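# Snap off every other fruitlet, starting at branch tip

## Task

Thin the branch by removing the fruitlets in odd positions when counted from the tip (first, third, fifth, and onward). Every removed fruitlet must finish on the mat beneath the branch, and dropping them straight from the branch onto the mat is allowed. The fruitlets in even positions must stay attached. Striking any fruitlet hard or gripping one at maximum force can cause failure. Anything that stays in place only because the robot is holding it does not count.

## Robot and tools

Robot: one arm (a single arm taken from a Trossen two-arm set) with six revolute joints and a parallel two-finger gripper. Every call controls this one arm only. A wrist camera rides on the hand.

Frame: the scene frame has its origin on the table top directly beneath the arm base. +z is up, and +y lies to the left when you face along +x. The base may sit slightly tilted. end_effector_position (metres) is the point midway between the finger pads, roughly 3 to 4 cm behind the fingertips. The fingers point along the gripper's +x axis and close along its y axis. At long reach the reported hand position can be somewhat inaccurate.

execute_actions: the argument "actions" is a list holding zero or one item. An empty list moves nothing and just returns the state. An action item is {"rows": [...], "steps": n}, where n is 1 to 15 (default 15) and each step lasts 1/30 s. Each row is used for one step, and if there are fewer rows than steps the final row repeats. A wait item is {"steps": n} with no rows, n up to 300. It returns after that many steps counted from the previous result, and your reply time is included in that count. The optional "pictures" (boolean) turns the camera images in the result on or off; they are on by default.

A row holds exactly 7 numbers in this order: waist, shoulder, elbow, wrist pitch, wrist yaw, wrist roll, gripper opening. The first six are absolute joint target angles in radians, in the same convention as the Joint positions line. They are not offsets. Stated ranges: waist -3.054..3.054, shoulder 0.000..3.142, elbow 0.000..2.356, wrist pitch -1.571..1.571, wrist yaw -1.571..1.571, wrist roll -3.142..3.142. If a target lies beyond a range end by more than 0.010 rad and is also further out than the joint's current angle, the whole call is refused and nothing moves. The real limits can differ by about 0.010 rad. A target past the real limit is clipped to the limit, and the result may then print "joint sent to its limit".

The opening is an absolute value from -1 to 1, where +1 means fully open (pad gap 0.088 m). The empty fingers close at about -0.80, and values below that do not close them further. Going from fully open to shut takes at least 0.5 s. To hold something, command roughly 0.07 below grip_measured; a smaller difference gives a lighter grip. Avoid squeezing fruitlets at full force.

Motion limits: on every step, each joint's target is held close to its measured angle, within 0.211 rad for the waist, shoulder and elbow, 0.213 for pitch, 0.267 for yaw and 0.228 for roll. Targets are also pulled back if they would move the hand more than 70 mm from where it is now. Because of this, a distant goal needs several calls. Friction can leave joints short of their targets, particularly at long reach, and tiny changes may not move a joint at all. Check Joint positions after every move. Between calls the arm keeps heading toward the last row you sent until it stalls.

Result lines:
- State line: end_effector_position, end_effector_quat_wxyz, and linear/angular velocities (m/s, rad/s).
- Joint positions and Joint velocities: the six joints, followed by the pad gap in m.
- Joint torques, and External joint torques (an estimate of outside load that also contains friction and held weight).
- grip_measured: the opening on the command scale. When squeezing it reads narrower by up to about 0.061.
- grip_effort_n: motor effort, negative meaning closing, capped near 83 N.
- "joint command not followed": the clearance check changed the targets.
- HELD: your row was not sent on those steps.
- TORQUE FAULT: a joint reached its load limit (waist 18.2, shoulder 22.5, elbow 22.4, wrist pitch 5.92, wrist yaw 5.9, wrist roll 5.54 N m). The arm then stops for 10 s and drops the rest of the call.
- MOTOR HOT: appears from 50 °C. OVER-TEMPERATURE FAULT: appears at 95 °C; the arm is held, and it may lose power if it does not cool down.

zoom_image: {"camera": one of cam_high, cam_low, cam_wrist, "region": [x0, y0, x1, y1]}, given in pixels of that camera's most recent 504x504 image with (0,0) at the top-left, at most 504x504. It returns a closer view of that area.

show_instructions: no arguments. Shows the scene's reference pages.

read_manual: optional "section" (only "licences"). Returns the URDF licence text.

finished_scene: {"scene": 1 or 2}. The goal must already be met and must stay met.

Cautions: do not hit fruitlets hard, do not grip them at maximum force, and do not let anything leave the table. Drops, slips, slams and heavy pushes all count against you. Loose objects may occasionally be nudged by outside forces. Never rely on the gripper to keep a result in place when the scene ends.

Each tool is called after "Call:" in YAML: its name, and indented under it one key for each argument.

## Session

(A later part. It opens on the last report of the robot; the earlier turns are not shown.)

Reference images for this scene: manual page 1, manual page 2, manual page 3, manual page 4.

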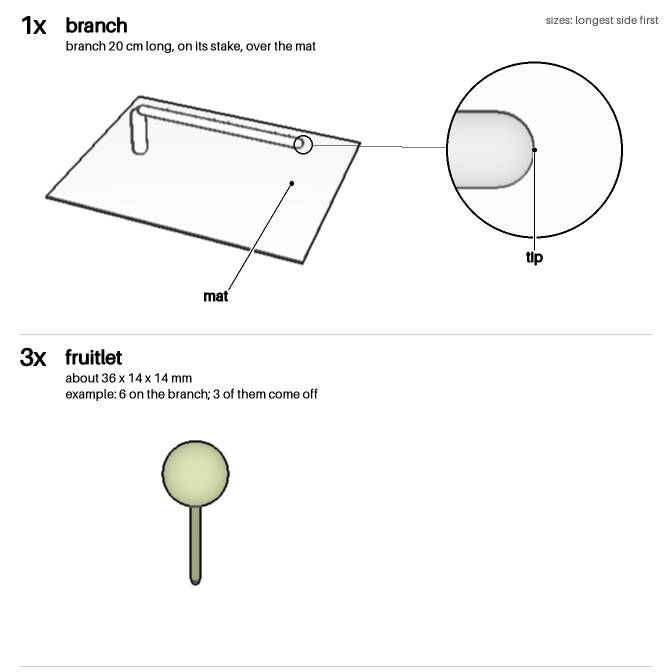

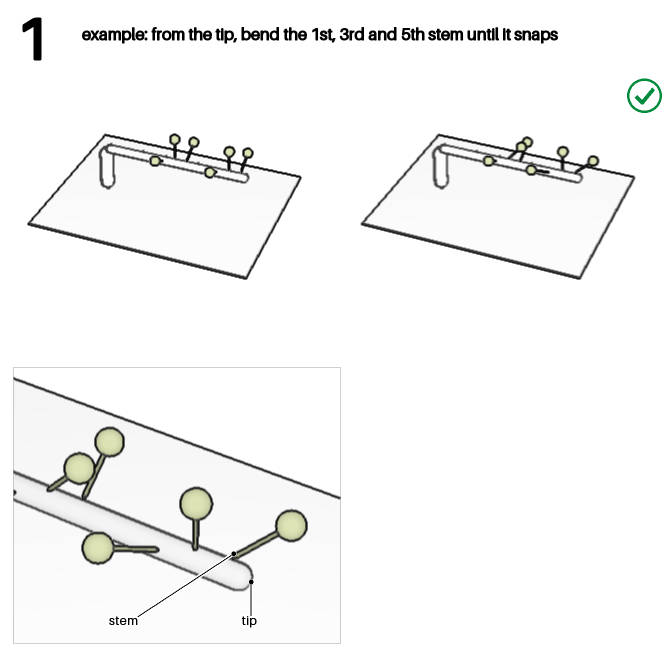

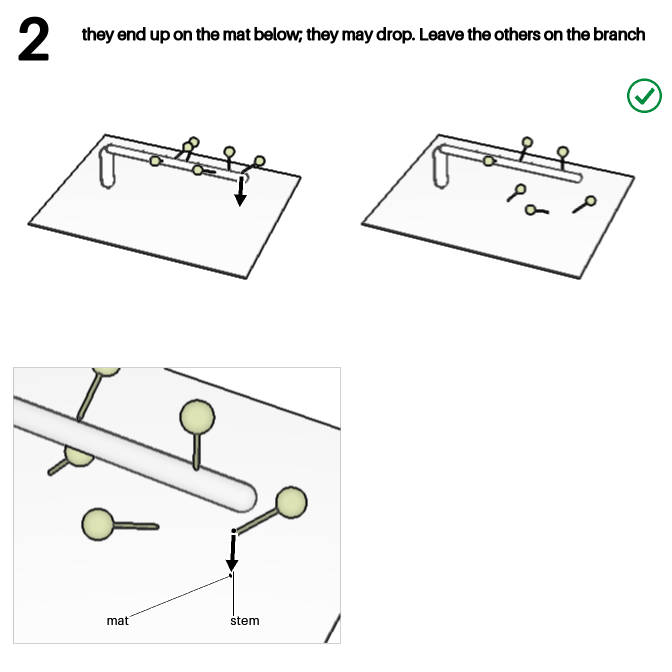

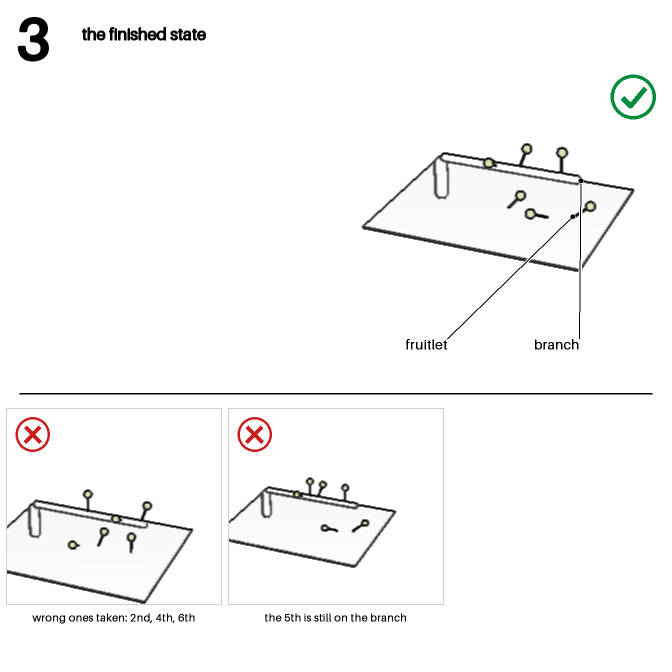

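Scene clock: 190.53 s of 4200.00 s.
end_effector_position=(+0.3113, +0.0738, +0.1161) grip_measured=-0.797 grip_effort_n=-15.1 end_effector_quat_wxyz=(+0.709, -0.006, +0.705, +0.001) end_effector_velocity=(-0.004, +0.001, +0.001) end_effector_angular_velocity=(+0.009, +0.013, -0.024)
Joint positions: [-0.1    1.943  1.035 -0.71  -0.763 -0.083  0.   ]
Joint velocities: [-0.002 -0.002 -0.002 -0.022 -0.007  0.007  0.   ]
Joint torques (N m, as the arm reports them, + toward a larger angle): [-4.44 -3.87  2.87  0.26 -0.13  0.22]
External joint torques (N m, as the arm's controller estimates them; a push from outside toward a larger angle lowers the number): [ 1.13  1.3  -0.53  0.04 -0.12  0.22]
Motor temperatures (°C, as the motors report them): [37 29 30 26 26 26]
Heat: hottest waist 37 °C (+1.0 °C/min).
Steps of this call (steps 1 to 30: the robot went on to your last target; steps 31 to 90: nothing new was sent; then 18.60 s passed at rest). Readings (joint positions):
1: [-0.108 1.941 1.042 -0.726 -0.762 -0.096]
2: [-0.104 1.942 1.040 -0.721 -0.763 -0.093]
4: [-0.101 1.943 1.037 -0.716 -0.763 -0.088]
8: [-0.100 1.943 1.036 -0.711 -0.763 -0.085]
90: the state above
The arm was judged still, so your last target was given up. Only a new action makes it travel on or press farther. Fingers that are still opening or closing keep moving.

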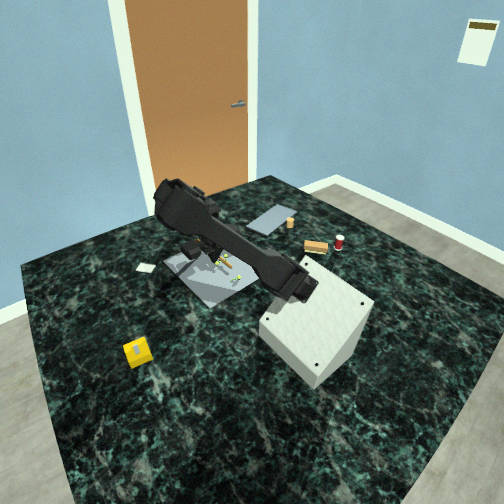

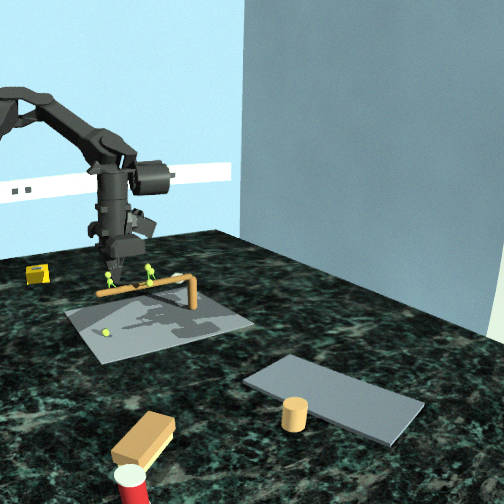

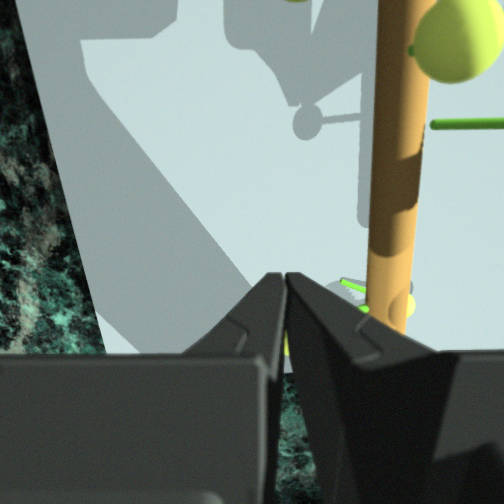

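Call:
execute_actions:
  actions:
    - {"rows":[[-0.085,1.958,1.018,-0.685,-0.768,-0.055,-0.8],[-0.076,1.96,1.012,-0.670,-0.769,-0.045,-0.8]],"steps":15}

Call:
zoom_image:
  camera: "cam_low"
  region: [70, 250, 200, 350]

Scene clock: 199.73 s of 4200.00 s.
end_effector_position=(+0.3100, +0.0755, +0.1080) grip_measured=-0.797 grip_effort_n=-15.1 end_effector_quat_wxyz=(+0.708, -0.003, +0.706, +0.000) end_effector_velocity=(-0.001, -0.000, -0.000) end_effector_angular_velocity=(-0.008, -0.003, -0.000)
Joint positions: [-0.079  1.949  1.019 -0.673 -0.766 -0.052  0.   ]
Joint velocities: [ 0.002 -0.007 -0.007  0.007  0.007  0.007  0.   ]
Joint torques (N m, as the arm reports them, + toward a larger angle): [-4.45 -3.91  2.78  0.25 -0.13  0.22]
External joint torques (N m, as the arm's controller estimates them; a push from outside toward a larger angle lowers the number): [ 1.09  1.35 -0.61  0.   -0.11  0.22]
Motor temperatures (°C, as the motors report them): [37 29 30 26 26 26]
Heat: hottest waist 37 °C (+1.0 °C/min).
Steps of this call (steps 1 to 90: nothing new was sent; then 5.70 s passed at rest; steps 91 to 105: all 15 steps of this action). Readings (joint positions):
91: [-0.099 1.944 1.033 -0.703 -0.763 -0.078]
92: [-0.096 1.944 1.030 -0.694 -0.764 -0.070]
94: [-0.087 1.946 1.025 -0.684 -0.765 -0.061]
98: [-0.079 1.949 1.020 -0.676 -0.766 -0.054]
105: the state above

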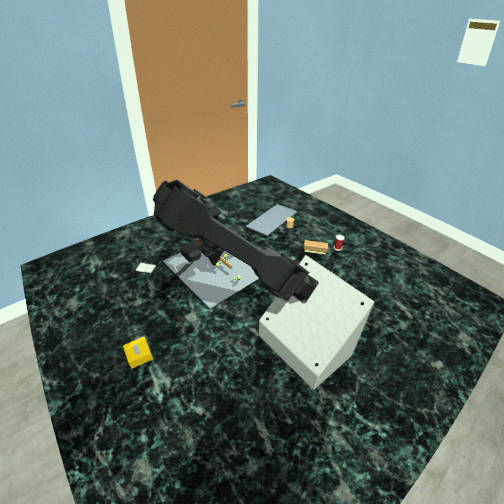

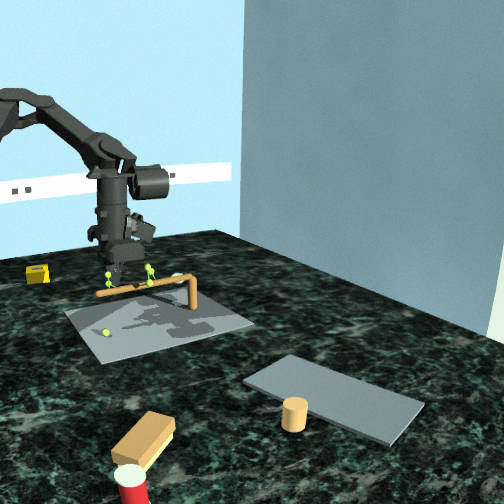

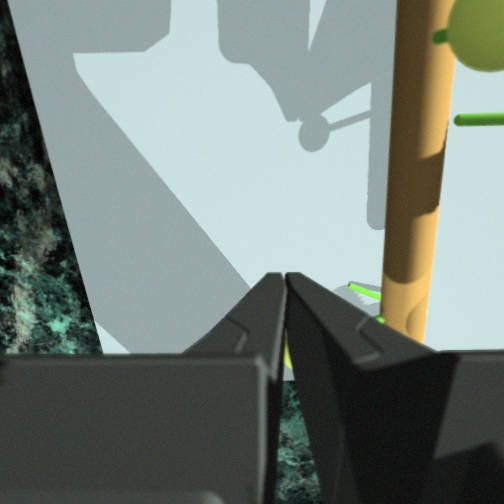

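Region (70, 250, 200, 350) of cam_low's 504x504 image, scaled by 3.877, with more detail than that image has; it fills the top 388 rows of this view, and the rest is white.

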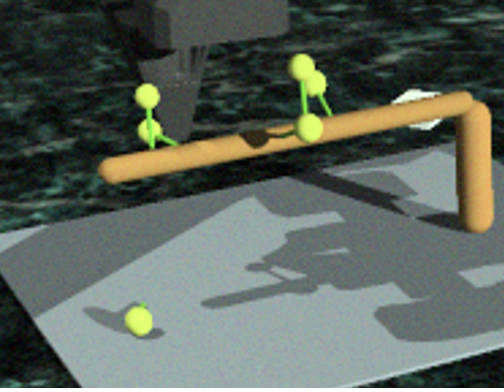

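Call:
execute_actions:
  actions:
    - {"rows":[[-0.13,1.93,1.06,-0.80,-0.76,-0.13,-0.8],[-0.19,1.90,1.10,-0.93,-0.75,-0.21,-0.8]],"steps":15}

Scene clock: 210.30 s of 4200.00 s.
end_effector_position=(+0.3014, +0.0713, +0.1521) grip_measured=-0.797 grip_effort_n=-15.1 end_effector_quat_wxyz=(+0.700, +0.006, +0.714, -0.008) end_effector_velocity=(-0.003, +0.001, +0.000) end_effector_angular_velocity=(+0.011, +0.012, +0.020)
Joint positions: [-0.189  1.907  1.094 -0.925 -0.753 -0.202  0.   ]
Joint velocities: [-0.002  0.002  0.002 -0.022 -0.007 -0.037  0.   ]
Joint torques (N m, as the arm reports them, + toward a larger angle): [-4.6  -5.59  4.57 -0.09  0.07 -0.26]
External joint torques (N m, as the arm's controller estimates them; a push from outside toward a larger angle lowers the number): [ 0.85 -0.75  0.8  -0.29  0.09 -0.26]
Motor temperatures (°C, as the motors report them): [37 29 30 26 26 26]
Heat: hottest waist 37 °C (+1.0 °C/min).
Steps of this call (steps 1 to 15: the robot went on to your last target; steps 16 to 90: nothing new was sent; then 7.07 s passed at rest; steps 91 to 105: all 15 steps of this action). Readings (joint positions):
91: [-0.083 1.949 1.026 -0.698 -0.766 -0.064]
92: [-0.097 1.947 1.041 -0.756 -0.766 -0.100]
94: [-0.144 1.934 1.061 -0.843 -0.759 -0.150]
98: [-0.189 1.910 1.091 -0.903 -0.755 -0.189]
105: the state above

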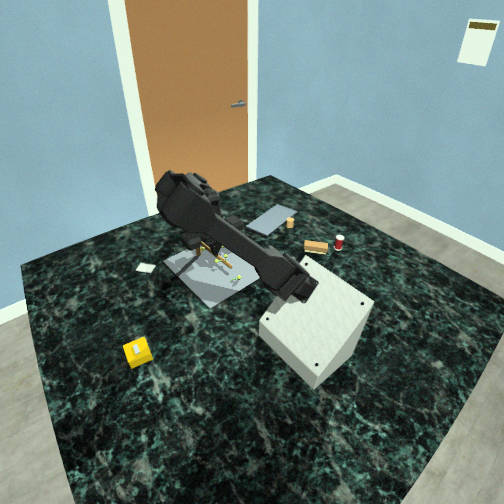

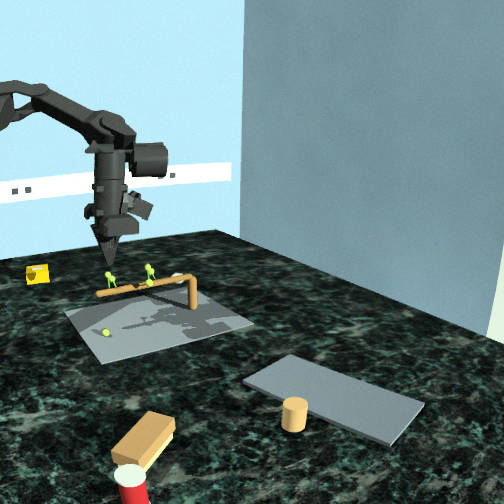

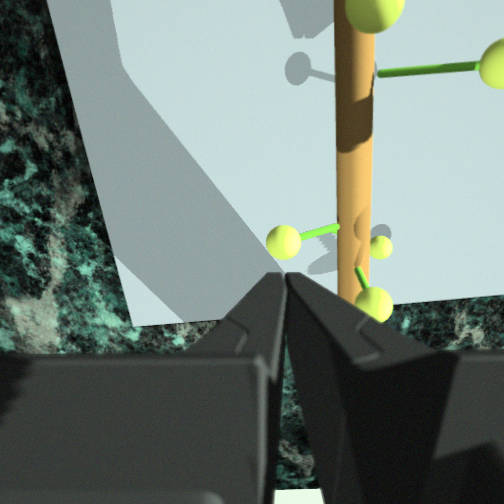

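Call:
execute_actions:
  actions:
    - {"rows":[[-0.184,1.93,1.097,-0.88,-0.76,-1.764,-0.68]],"steps":15}

Call:
execute_actions:
  actions:
    - {"rows":[[-0.184,1.93,1.097,-0.88,-0.76,-1.764,-0.68]],"steps":12}

Scene clock: 257.57 s of 4200.00 s.
end_effector_position=(+0.3080, +0.0686, +0.1490) grip_measured=-0.683 grip_effort_n=12.8 end_effector_quat_wxyz=(+0.630, -0.320, +0.632, +0.318) end_effector_velocity=(-0.001, +0.001, +0.001) end_effector_angular_velocity=(+0.023, +0.007, +1.811)
Joint positions: [-0.187  1.92   1.094 -0.883 -0.756 -1.134  0.006]
Joint velocities: [-0.007  0.002 -0.002 -0.007 -0.022 -1.824  0.   ]
Joint torques (N m, as the arm reports them, + toward a larger angle): [-4.4  -3.69  4.26  0.23 -0.18 -0.27]
External joint torques (N m, as the arm's controller estimates them; a push from outside toward a larger angle lowers the number): [ 1.12  1.22  0.52  0.03 -0.13 -0.27]
Motor temperatures (°C, as the motors report them): [37 31 31 26 26 26]
Heat: hottest waist 37 °C (+0.0 °C/min).
Steps of this call (steps 1 to 15: the robot went on to your last target; steps 16 to 90: nothing new was sent; then 43.77 s passed at rest; steps 91 to 105: all 15 steps of this action). Readings (joint positions):
91: [-0.189 1.908 1.094 -0.921 -0.753 -0.263]
92: [-0.189 1.910 1.094 -0.909 -0.753 -0.326]
94: [-0.188 1.913 1.094 -0.894 -0.754 -0.451]
98: [-0.187 1.918 1.094 -0.885 -0.756 -0.698]
105: the state above

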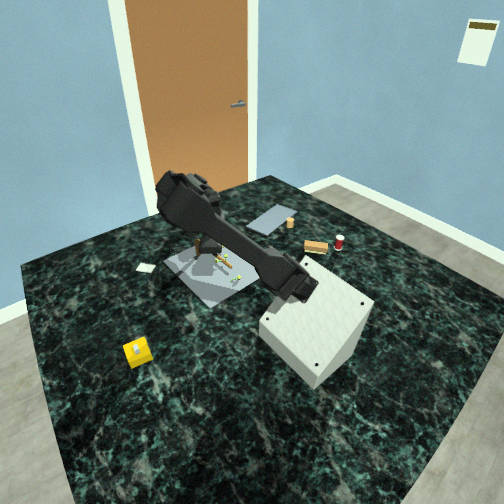

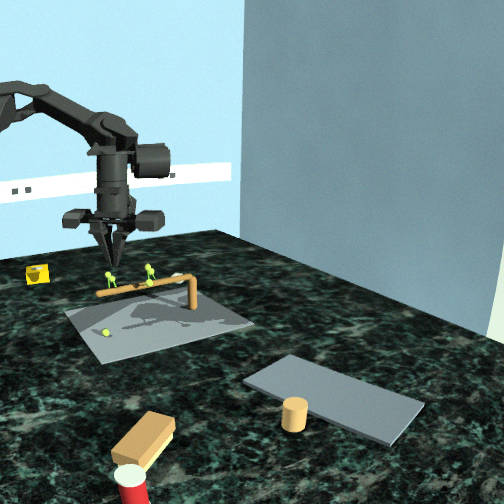

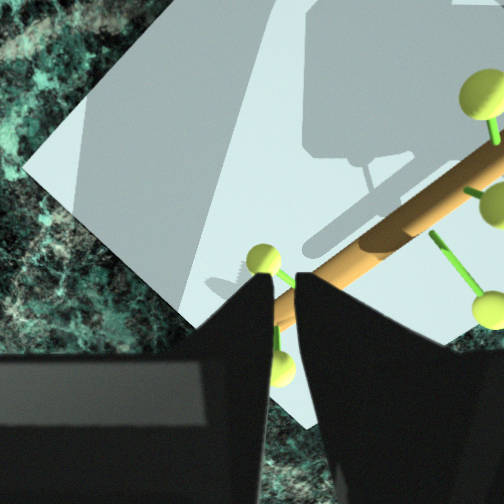

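Scene clock: 257.97 s of 4200.00 s.
end_effector_position=(+0.3081, +0.0686, +0.1490) grip_measured=-0.683 grip_effort_n=12.8 end_effector_quat_wxyz=(+0.511, -0.489, +0.512, +0.487) end_effector_velocity=(-0.000, -0.001, +0.001) end_effector_angular_velocity=(-0.007, +0.003, +0.414)
Joint positions: [-0.187  1.92   1.094 -0.882 -0.757 -1.722  0.006]
Joint velocities: [-0.002 -0.002  0.002 -0.007  0.007 -0.418 -0.   ]
Joint torques (N m, as the arm reports them, + toward a larger angle): [-4.39 -3.65  4.22  0.21 -0.18 -0.26]
External joint torques (N m, as the arm's controller estimates them; a push from outside toward a larger angle lowers the number): [ 1.13  1.26  0.43  0.01 -0.13 -0.24]
Motor temperatures (°C, as the motors report them): [37 31 31 26 26 26]
Heat: hottest waist 37 °C (+0.0 °C/min).
Steps of this call (steps 1 to 12: all 12 steps of this action). Readings (joint positions):
1: [-0.187 1.920 1.094 -0.882 -0.757 -1.196]
2: [-0.187 1.920 1.094 -0.882 -0.757 -1.258]
4: [-0.187 1.920 1.094 -0.882 -0.757 -1.382]
8: [-0.187 1.920 1.094 -0.882 -0.757 -1.621]
12: the state above

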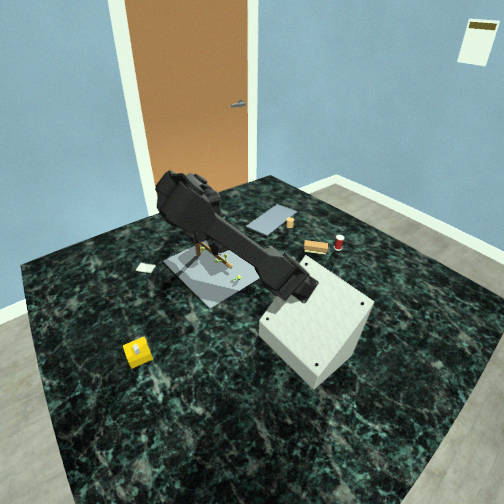

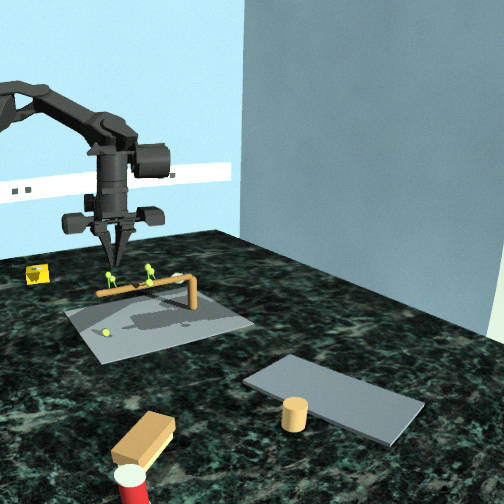

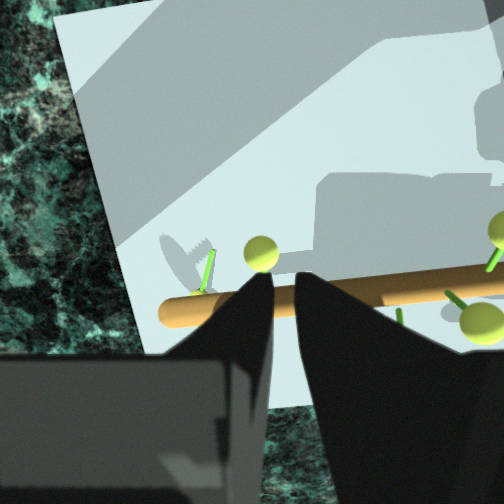

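Call:
execute_actions:
  actions:
    - {"rows":[[-0.178,1.925,1.097,-0.88,-0.76,-1.764,-0.68]],"steps":8}

Scene clock: 272.17 s of 4200.00 s.
end_effector_position=(+0.3078, +0.0700, +0.1477) grip_measured=-0.683 grip_effort_n=12.3 end_effector_quat_wxyz=(+0.500, -0.498, +0.503, +0.498) end_effector_velocity=(-0.000, -0.001, -0.001) end_effector_angular_velocity=(-0.007, +0.001, +0.011)
Joint positions: [-0.181  1.92   1.094 -0.882 -0.757 -1.758  0.006]
Joint velocities: [ 0.002  0.002 -0.002  0.007  0.007 -0.007 -0.   ]
Joint torques (N m, as the arm reports them, + toward a larger angle): [-4.39 -4.23  4.21  0.2  -0.17 -0.26]
External joint torques (N m, as the arm's controller estimates them; a push from outside toward a larger angle lowers the number): [ 1.08  0.62  0.51  0.02 -0.13 -0.26]
Motor temperatures (°C, as the motors report them): [37 30 31 26 26 26]
Heat: hottest waist 37 °C (+0.0 °C/min).
Steps of this call (steps 1 to 30: the robot went on to your last target; steps 31 to 90: nothing new was sent; then 10.93 s passed at rest; steps 91 to 98: all 8 steps of this action). Readings (joint positions):
91: [-0.186 1.920 1.094 -0.882 -0.757 -1.758]
92: [-0.185 1.920 1.094 -0.882 -0.757 -1.758]
94: [-0.182 1.920 1.094 -0.882 -0.757 -1.758]
98: the state above

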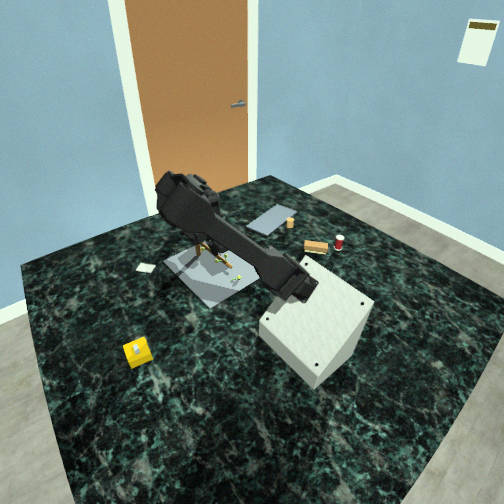

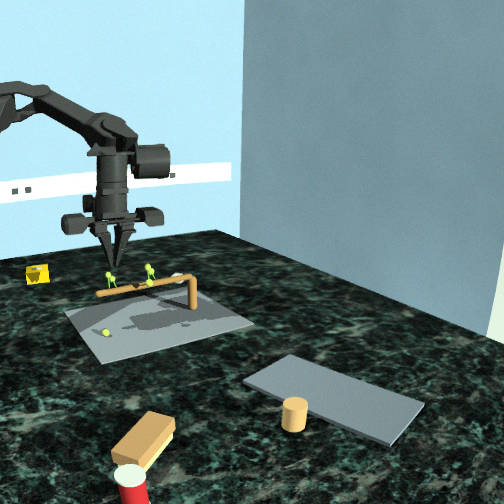

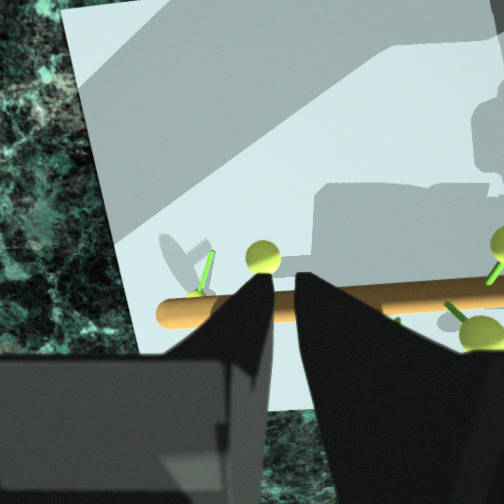

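Call:
execute_actions:
  actions:
    - {"rows":[[-0.170,1.884,1.055,-0.871,-0.757,-1.748,-0.68]],"steps":12}

Scene clock: 287.90 s of 4200.00 s.
end_effector_position=(+0.3006, +0.0731, +0.1459) grip_measured=-0.683 grip_effort_n=12.8 end_effector_quat_wxyz=(+0.498, -0.499, +0.503, +0.501) end_effector_velocity=(-0.004, +0.001, +0.000) end_effector_angular_velocity=(+0.009, +0.006, -0.018)
Joint positions: [-0.172  1.894  1.063 -0.874 -0.757 -1.755  0.006]
Joint velocities: [-0.002 -0.007 -0.012 -0.007 -0.007  0.007 -0.   ]
Joint torques (N m, as the arm reports them, + toward a larger angle): [-4.29 -5.84  3.13  0.19 -0.06  0.2 ]
External joint torques (N m, as the arm's controller estimates them; a push from outside toward a larger angle lowers the number): [ 1.09 -1.15 -0.48  0.03 -0.02  0.2 ]
Motor temperatures (°C, as the motors report them): [37 30 30 26 26 26]
Heat: hottest waist 37 °C (+0.0 °C/min).
Steps of this call (steps 1 to 15: the robot went on to your last target; steps 16 to 90: nothing new was sent; then 12.33 s passed at rest; steps 91 to 102: all 12 steps of this action). Readings (joint positions):
91: [-0.180 1.916 1.090 -0.877 -0.757 -1.758]
92: [-0.179 1.912 1.084 -0.875 -0.757 -1.758]
94: [-0.175 1.903 1.072 -0.875 -0.757 -1.758]
98: [-0.172 1.896 1.065 -0.874 -0.757 -1.755]
102: the state above

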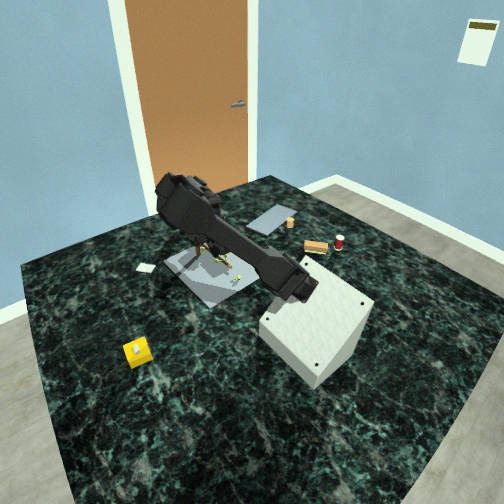

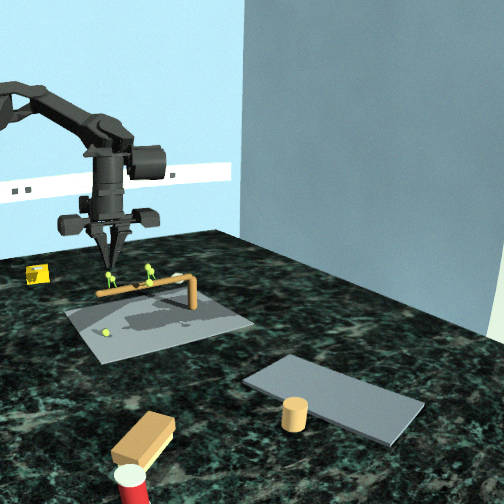

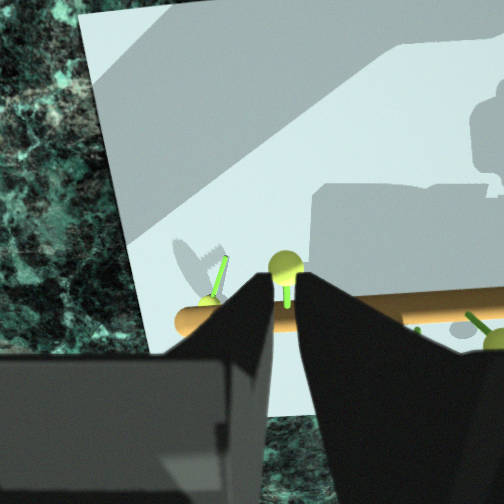

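Call:
execute_actions:
  actions:
    - {"rows":[[-0.155,1.9,1.05,-0.845,-0.759,-1.73,-0.68],[-0.155,1.9,1.05,-0.845,-0.759,-1.73,-0.68],[-0.155,1.9,1.05,-0.845,-0.759,-1.73,-0.68],[-0.139,1.908,1.035,-0.814,-0.762,-1.708,-0.68]],"steps":13}

Scene clock: 296.57 s of 4200.00 s.
end_effector_position=(+0.3015, +0.0755, +0.1355) grip_measured=-0.683 grip_effort_n=12.3 end_effector_quat_wxyz=(+0.496, -0.501, +0.502, +0.501) end_effector_velocity=(-0.001, +0.002, +0.002) end_effector_angular_velocity=(+0.022, -0.003, -0.018)
Joint positions: [-0.142  1.898  1.043 -0.818 -0.758 -1.715  0.006]
Joint velocities: [-0.007 -0.002 -0.002 -0.007 -0.022  0.007 -0.   ]
Joint torques (N m, as the arm reports them, + toward a larger angle): [-4.3  -3.61  3.    0.2  -0.17  0.21]
External joint torques (N m, as the arm's controller estimates them; a push from outside toward a larger angle lowers the number): [ 1.06  1.21 -0.53  0.04 -0.12  0.21]
Motor temperatures (°C, as the motors report them): [37 30 30 26 26 26]
Heat: hottest waist 37 °C (+0.0 °C/min).
Steps of this call (steps 1 to 15: the robot went on to your last target; steps 16 to 90: nothing new was sent; then 5.23 s passed at rest; steps 91 to 103: all 13 steps of this action). Readings (joint positions):
91: [-0.171 1.894 1.061 -0.867 -0.757 -1.750]
92: [-0.168 1.894 1.060 -0.861 -0.757 -1.746]
94: [-0.160 1.894 1.055 -0.846 -0.757 -1.735]
98: [-0.144 1.896 1.045 -0.825 -0.758 -1.720]
103: the state above

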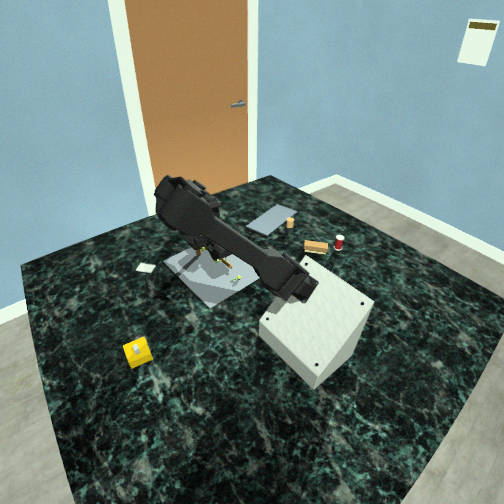

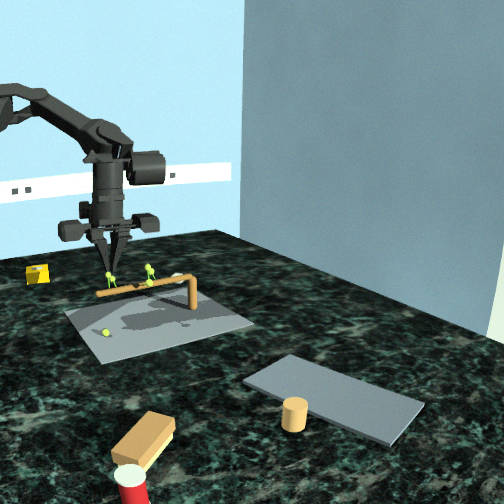

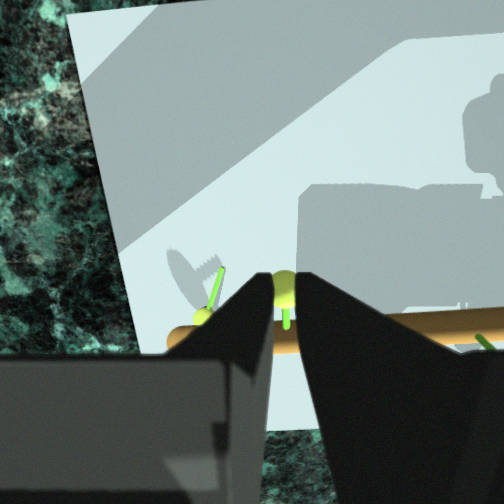

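Call:
execute_actions:
  actions:
    - {"rows":[[-0.136,1.91,1.033,-0.805,-0.760,-1.705,-0.68],[-0.132,1.912,1.030,-0.797,-0.760,-1.70,-0.68],[-0.128,1.914,1.027,-0.788,-0.761,-1.695,-0.68],[-0.124,1.916,1.024,-0.779,-0.762,-1.69,-0.68],[-0.120,1.918,1.021,-0.770,-0.762,-1.684,-0.68],[-0.116,1.920,1.018,-0.761,-0.763,-1.678,-0.68],[-0.112,1.922,1.015,-0.752,-0.764,-1.672,-0.68],[-0.108,1.924,1.012,-0.743,-0.764,-1.666,-0.68],[-0.104,1.926,1.009,-0.734,-0.765,-1.66,-0.68],[-0.100,1.928,1.006,-0.725,-0.765,-1.655,-0.68],[-0.097,1.930,1.003,-0.717,-0.766,-1.65,-0.68],[-0.094,1.932,1.000,-0.710,-0.766,-1.647,-0.68]],"steps":15}

Scene clock: 305.87 s of 4200.00 s.
end_effector_position=(+0.3027, +0.0761, +0.1168) grip_measured=-0.683 grip_effort_n=12.3 end_effector_quat_wxyz=(+0.496, -0.501, +0.501, +0.502) end_effector_velocity=(-0.007, -0.003, -0.018) end_effector_angular_velocity=(+0.007, +0.023, -0.001)
Joint positions: [-0.098  1.92   1.01  -0.721 -0.764 -1.658  0.006]
Joint velocities: [ 0.032  0.027 -0.042  0.066 -0.007  0.022 -0.   ]
Joint torques (N m, as the arm reports them, + toward a larger angle): [-4.42 -3.78  2.89  0.24 -0.13  0.2 ]
External joint torques (N m, as the arm's controller estimates them; a push from outside toward a larger angle lowers the number): [ 1.11  1.32 -0.61  0.04 -0.07  0.2 ]
Motor temperatures (°C, as the motors report them): [37 30 30 26 26 26]
Heat: hottest waist 37 °C (+0.0 °C/min).
Steps of this call (steps 1 to 15: the robot went on to your last target; steps 16 to 90: nothing new was sent; then 5.80 s passed at rest; steps 91 to 105: all 15 steps of this action). Readings (joint positions):
91: [-0.141 1.898 1.042 -0.814 -0.759 -1.714]
92: [-0.141 1.899 1.041 -0.810 -0.759 -1.712]
94: [-0.136 1.901 1.038 -0.798 -0.759 -1.705]
98: [-0.121 1.908 1.027 -0.767 -0.761 -1.686]
105: the state above

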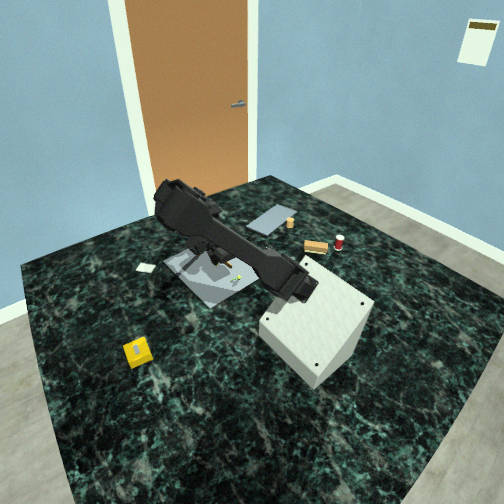

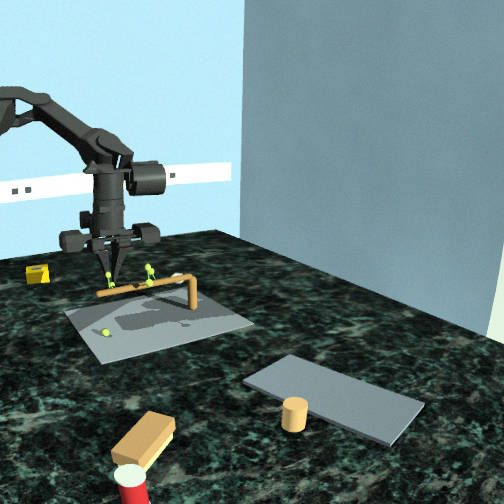

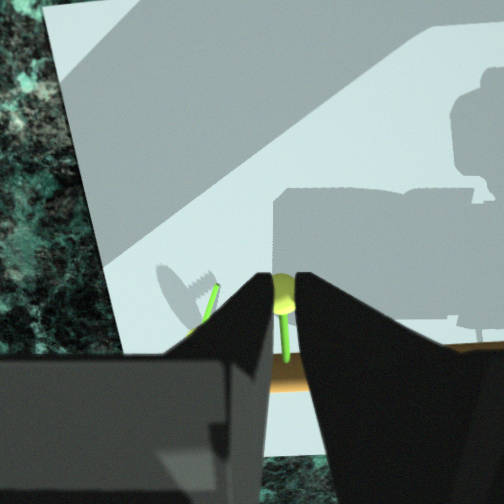

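Call:
execute_actions:
  actions:
    - {"rows":[[-0.090,1.933,0.998,-0.700,-0.767,-1.642,-0.68],[-0.086,1.935,0.995,-0.692,-0.767,-1.636,-0.68],[-0.082,1.937,0.992,-0.684,-0.768,-1.63,-0.68],[-0.078,1.939,0.989,-0.675,-0.769,-1.624,-0.68],[-0.074,1.941,0.986,-0.666,-0.769,-1.618,-0.68],[-0.070,1.943,0.983,-0.657,-0.770,-1.612,-0.68],[-0.066,1.945,0.980,-0.648,-0.770,-1.606,-0.68]],"steps":12}

Scene clock: 312.07 s of 4200.00 s.
end_effector_position=(+0.3026, +0.0764, +0.1042) grip_measured=-0.683 grip_effort_n=12.3 end_effector_quat_wxyz=(+0.497, -0.501, +0.501, +0.501) end_effector_velocity=(+0.002, -0.000, -0.004) end_effector_angular_velocity=(+0.006, -0.018, +0.005)
Joint positions: [-0.069  1.935  0.987 -0.655 -0.766 -1.615  0.006]
Joint velocities: [ 0.007  0.002 -0.017  0.051 -0.007  0.022 -0.   ]
Joint torques (N m, as the arm reports them, + toward a larger angle): [-4.37 -3.82  2.76  0.22 -0.19  0.21]
External joint torques (N m, as the arm's controller estimates them; a push from outside toward a larger angle lowers the number): [ 1.1   1.29 -0.51  0.03 -0.13  0.21]
Motor temperatures (°C, as the motors report them): [37 30 30 26 26 26]
Heat: hottest waist 37 °C (+0.0 °C/min).
Steps of this call (steps 1 to 15: the robot went on to your last target; steps 16 to 90: nothing new was sent; then 2.80 s passed at rest; steps 91 to 102: all 12 steps of this action). Readings (joint positions):
91: [-0.096 1.921 1.007 -0.710 -0.764 -1.652]
92: [-0.095 1.921 1.006 -0.706 -0.764 -1.650]
94: [-0.090 1.923 1.002 -0.693 -0.765 -1.642]
98: [-0.076 1.931 0.992 -0.665 -0.766 -1.622]
102: the state above

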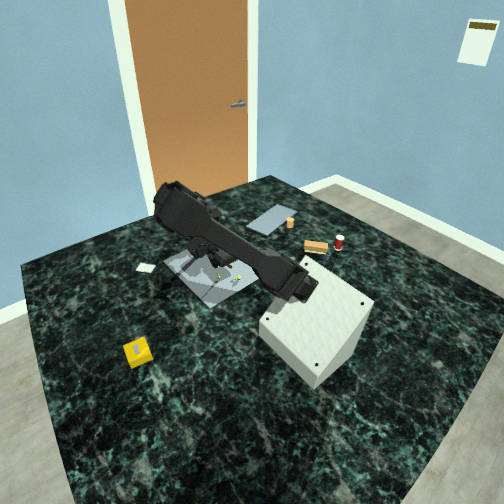

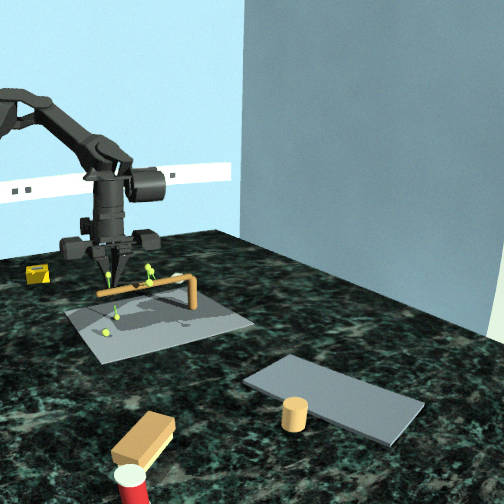

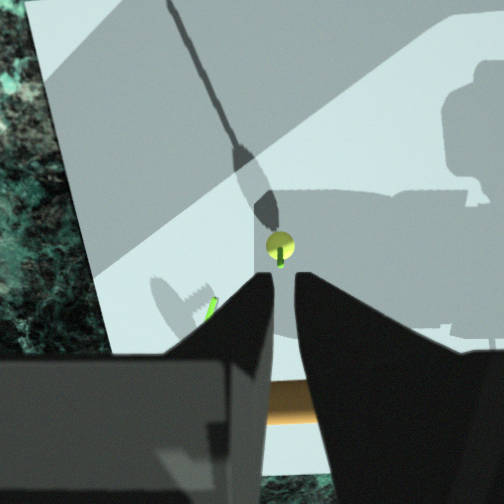

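Call:
execute_actions:
  actions:
    - {"rows":[[-0.14,1.90,1.04,-0.81,-0.76,-1.71,-0.68],[-0.14,1.90,1.04,-0.81,-0.76,-1.71,-0.68],[-0.14,1.90,1.04,-0.81,-0.76,-1.71,-0.68],[-0.215,1.875,1.09,-0.98,-0.75,-1.81,-0.68],[-0.215,1.875,1.09,-0.98,-0.75,-1.81,-0.68],[-0.215,1.875,1.09,-0.98,-0.75,-1.81,-0.68],[-0.215,1.875,1.09,-0.98,-0.75,-1.81,-0.68],[-0.215,1.875,1.09,-0.98,-0.75,-1.81,-0.68],[-0.215,1.875,1.09,-0.98,-0.75,-1.81,-0.68],[-0.225,1.95,1.20,-1.01,-0.75,-1.82,-0.68],[-0.225,1.95,1.20,-1.01,-0.75,-1.82,-0.68],[-0.232,2.04,1.31,-1.03,-0.752,-1.83,-0.68],[-0.232,2.04,1.31,-1.03,-0.752,-1.83,-0.68],[-0.232,2.125,1.425,-1.051,-0.753,-1.83,-0.68]],"steps":15}

Call:
execute_actions:
  actions:
    - {"rows":[[-0.232,2.125,1.425,-1.051,-0.753,-1.83,-0.68]],"steps":12}

Scene clock: 328.97 s of 4200.00 s.
end_effector_position=(+0.3440, +0.0635, +0.1700) grip_measured=-0.683 grip_effort_n=12.3 end_effector_quat_wxyz=(+0.501, -0.500, +0.501, +0.499) end_effector_velocity=(+0.354, -0.087, +0.037) end_effector_angular_velocity=(-0.055, -0.356, +0.301)
Joint positions: [-0.224  2.033  1.312 -1.023 -0.753 -1.817  0.006]
Joint velocities: [-0.076  0.989  1.404  0.007 -0.022 -0.066 -0.   ]
Joint torques (N m, as the arm reports them, + toward a larger angle): [-5.25 -4.5   3.44 -0.36 -0.06 -0.29]
External joint torques (N m, as the arm's controller estimates them; a push from outside toward a larger angle lowers the number): [ 0.8   1.87 -0.08 -0.19 -0.02 -0.27]
Motor temperatures (°C, as the motors report them): [37 29 30 26 26 26]
Heat: hottest waist 37 °C (+0.0 °C/min).
Steps of this call (steps 1 to 15: the robot went on to your last target; steps 16 to 90: nothing new was sent; then 13.40 s passed at rest; steps 91 to 105: all 15 steps of this action). Readings (joint positions):
91: [-0.075 1.934 0.996 -0.685 -0.767 -1.630]
92: [-0.088 1.932 1.004 -0.724 -0.767 -1.649]
94: [-0.125 1.921 1.027 -0.805 -0.763 -1.703]
98: [-0.204 1.888 1.073 -0.931 -0.756 -1.777]
105: the state above

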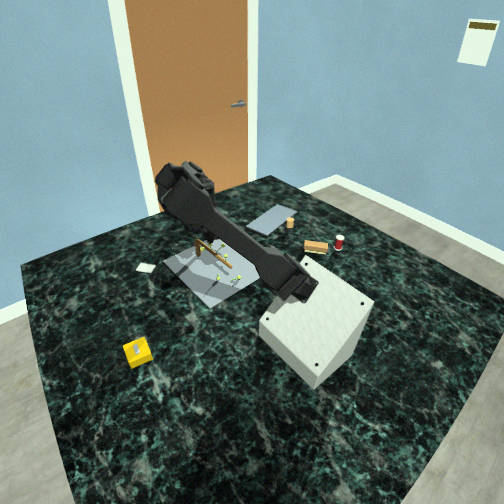

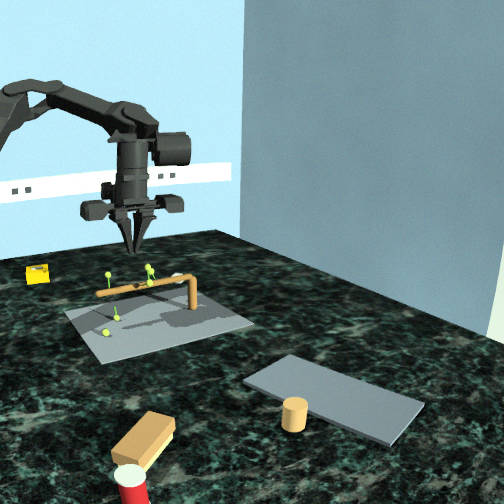

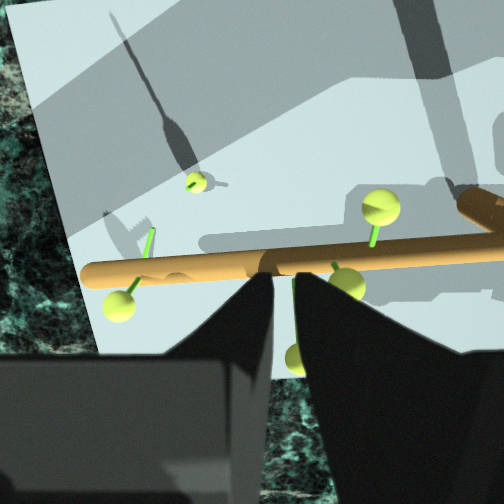

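Scene clock: 329.37 s of 4200.00 s.
end_effector_position=(+0.3650, +0.0559, +0.1712) grip_measured=-0.683 grip_effort_n=12.3 end_effector_quat_wxyz=(+0.501, -0.501, +0.500, +0.498) end_effector_velocity=(-0.000, +0.001, +0.001) end_effector_angular_velocity=(+0.010, +0.009, -0.006)
Joint positions: [-0.231  2.112  1.416 -1.048 -0.753 -1.823  0.006]
Joint velocities: [-0.002  0.007  0.012 -0.022 -0.007 -0.007 -0.   ]
Joint torques (N m, as the arm reports them, + toward a larger angle): [-5.53 -4.48  5.04 -0.1  -0.06 -0.28]
External joint torques (N m, as the arm's controller estimates them; a push from outside toward a larger angle lowers the number): [ 1.    1.44  1.1  -0.27 -0.01 -0.28]
Motor temperatures (°C, as the motors report them): [37 30 30 26 26 26]
Heat: hottest waist 37 °C (+0.0 °C/min).
Steps of this call (steps 1 to 12: all 12 steps of this action). Readings (joint positions):
1: [-0.227 2.060 1.349 -1.023 -0.753 -1.818]
2: [-0.229 2.078 1.373 -1.029 -0.753 -1.820]
4: [-0.231 2.097 1.394 -1.041 -0.753 -1.821]
8: [-0.231 2.109 1.411 -1.046 -0.753 -1.823]
12: the state above

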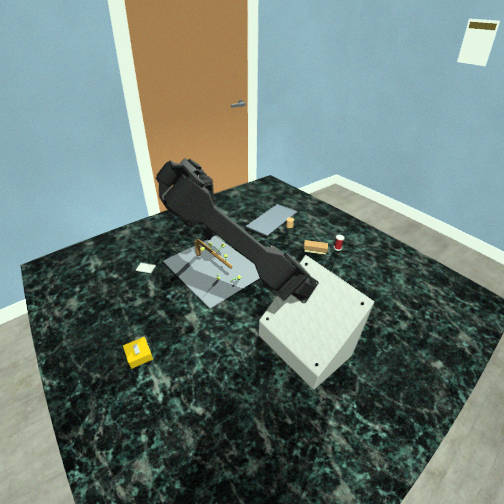

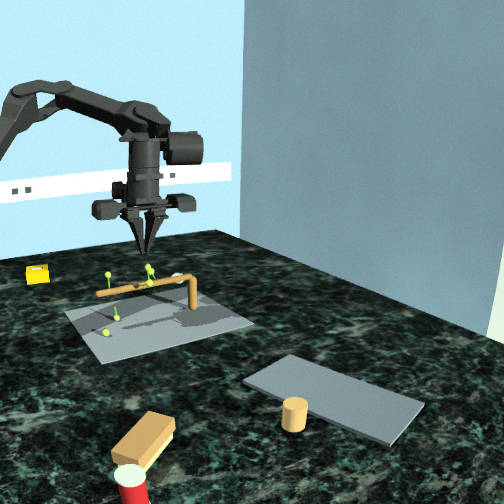

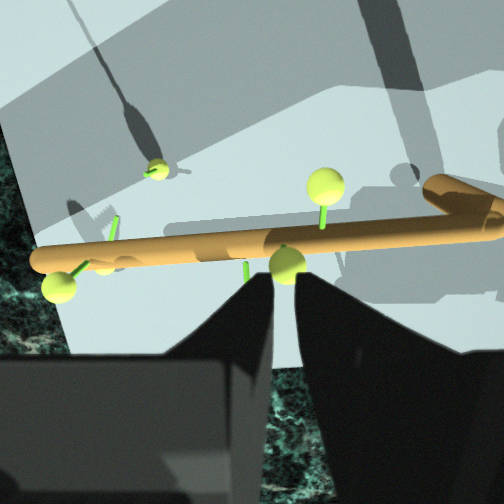

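Call:
execute_actions:
  actions:
    - {"rows":[[-0.246,2.18,1.48,-1.065,-0.75,-2.64,-0.7]],"steps":15}

Scene clock: 373.47 s of 4200.00 s.
end_effector_position=(+0.3753, +0.0458, +0.1709) grip_measured=-0.697 grip_effort_n=-15.1 end_effector_quat_wxyz=(-0.282, +0.650, -0.281, -0.647) end_effector_velocity=(+0.001, +0.001, -0.000) end_effector_angular_velocity=(+0.019, -0.009, +0.403)
Joint positions: [-0.245  2.167  1.472 -1.062 -0.752 -2.597  0.005]
Joint velocities: [-0.002  0.002 -0.002  0.007 -0.022 -0.403 -0.   ]
Joint torques (N m, as the arm reports them, + toward a larger angle): [-5.71 -4.68  4.99 -0.12  0.06 -0.28]
External joint torques (N m, as the arm's controller estimates them; a push from outside toward a larger angle lowers the number): [ 1.06  1.37  1.05 -0.29  0.08 -0.26]
Motor temperatures (°C, as the motors report them): [39 30 31 26 26 26]
Heat: hottest waist 39 °C (+2.0 °C/min).
Steps of this call (steps 1 to 15: the robot went on to your last target; steps 16 to 90: nothing new was sent; then 40.60 s passed at rest; steps 91 to 105: all 15 steps of this action). Readings (joint positions):
91: [-0.232 2.123 1.428 -1.059 -0.753 -1.879]
92: [-0.234 2.134 1.442 -1.060 -0.753 -1.944]
94: [-0.239 2.153 1.461 -1.059 -0.753 -2.068]
98: [-0.245 2.166 1.467 -1.062 -0.753 -2.315]
105: the state above

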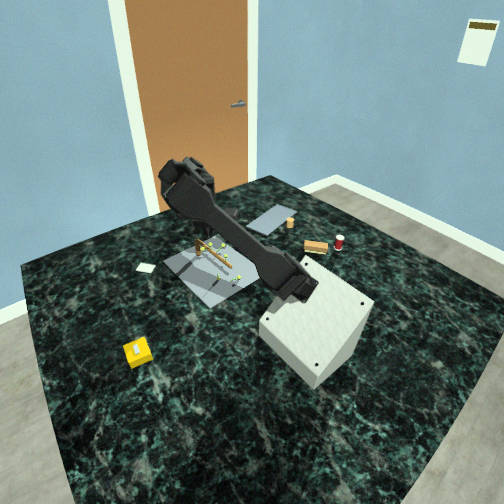

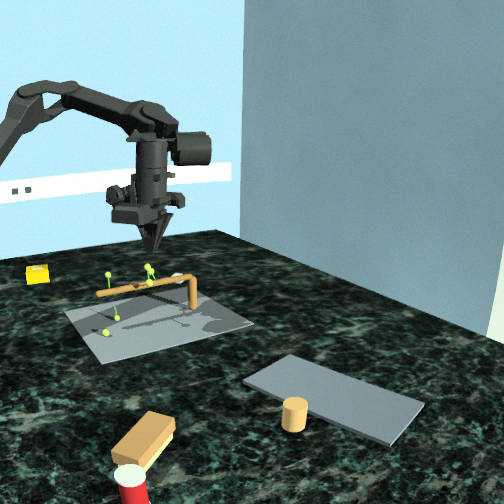

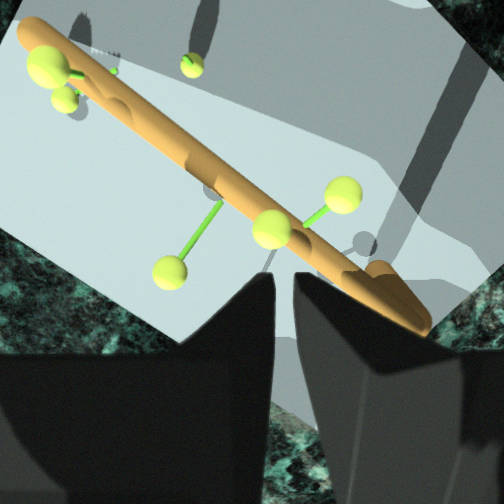

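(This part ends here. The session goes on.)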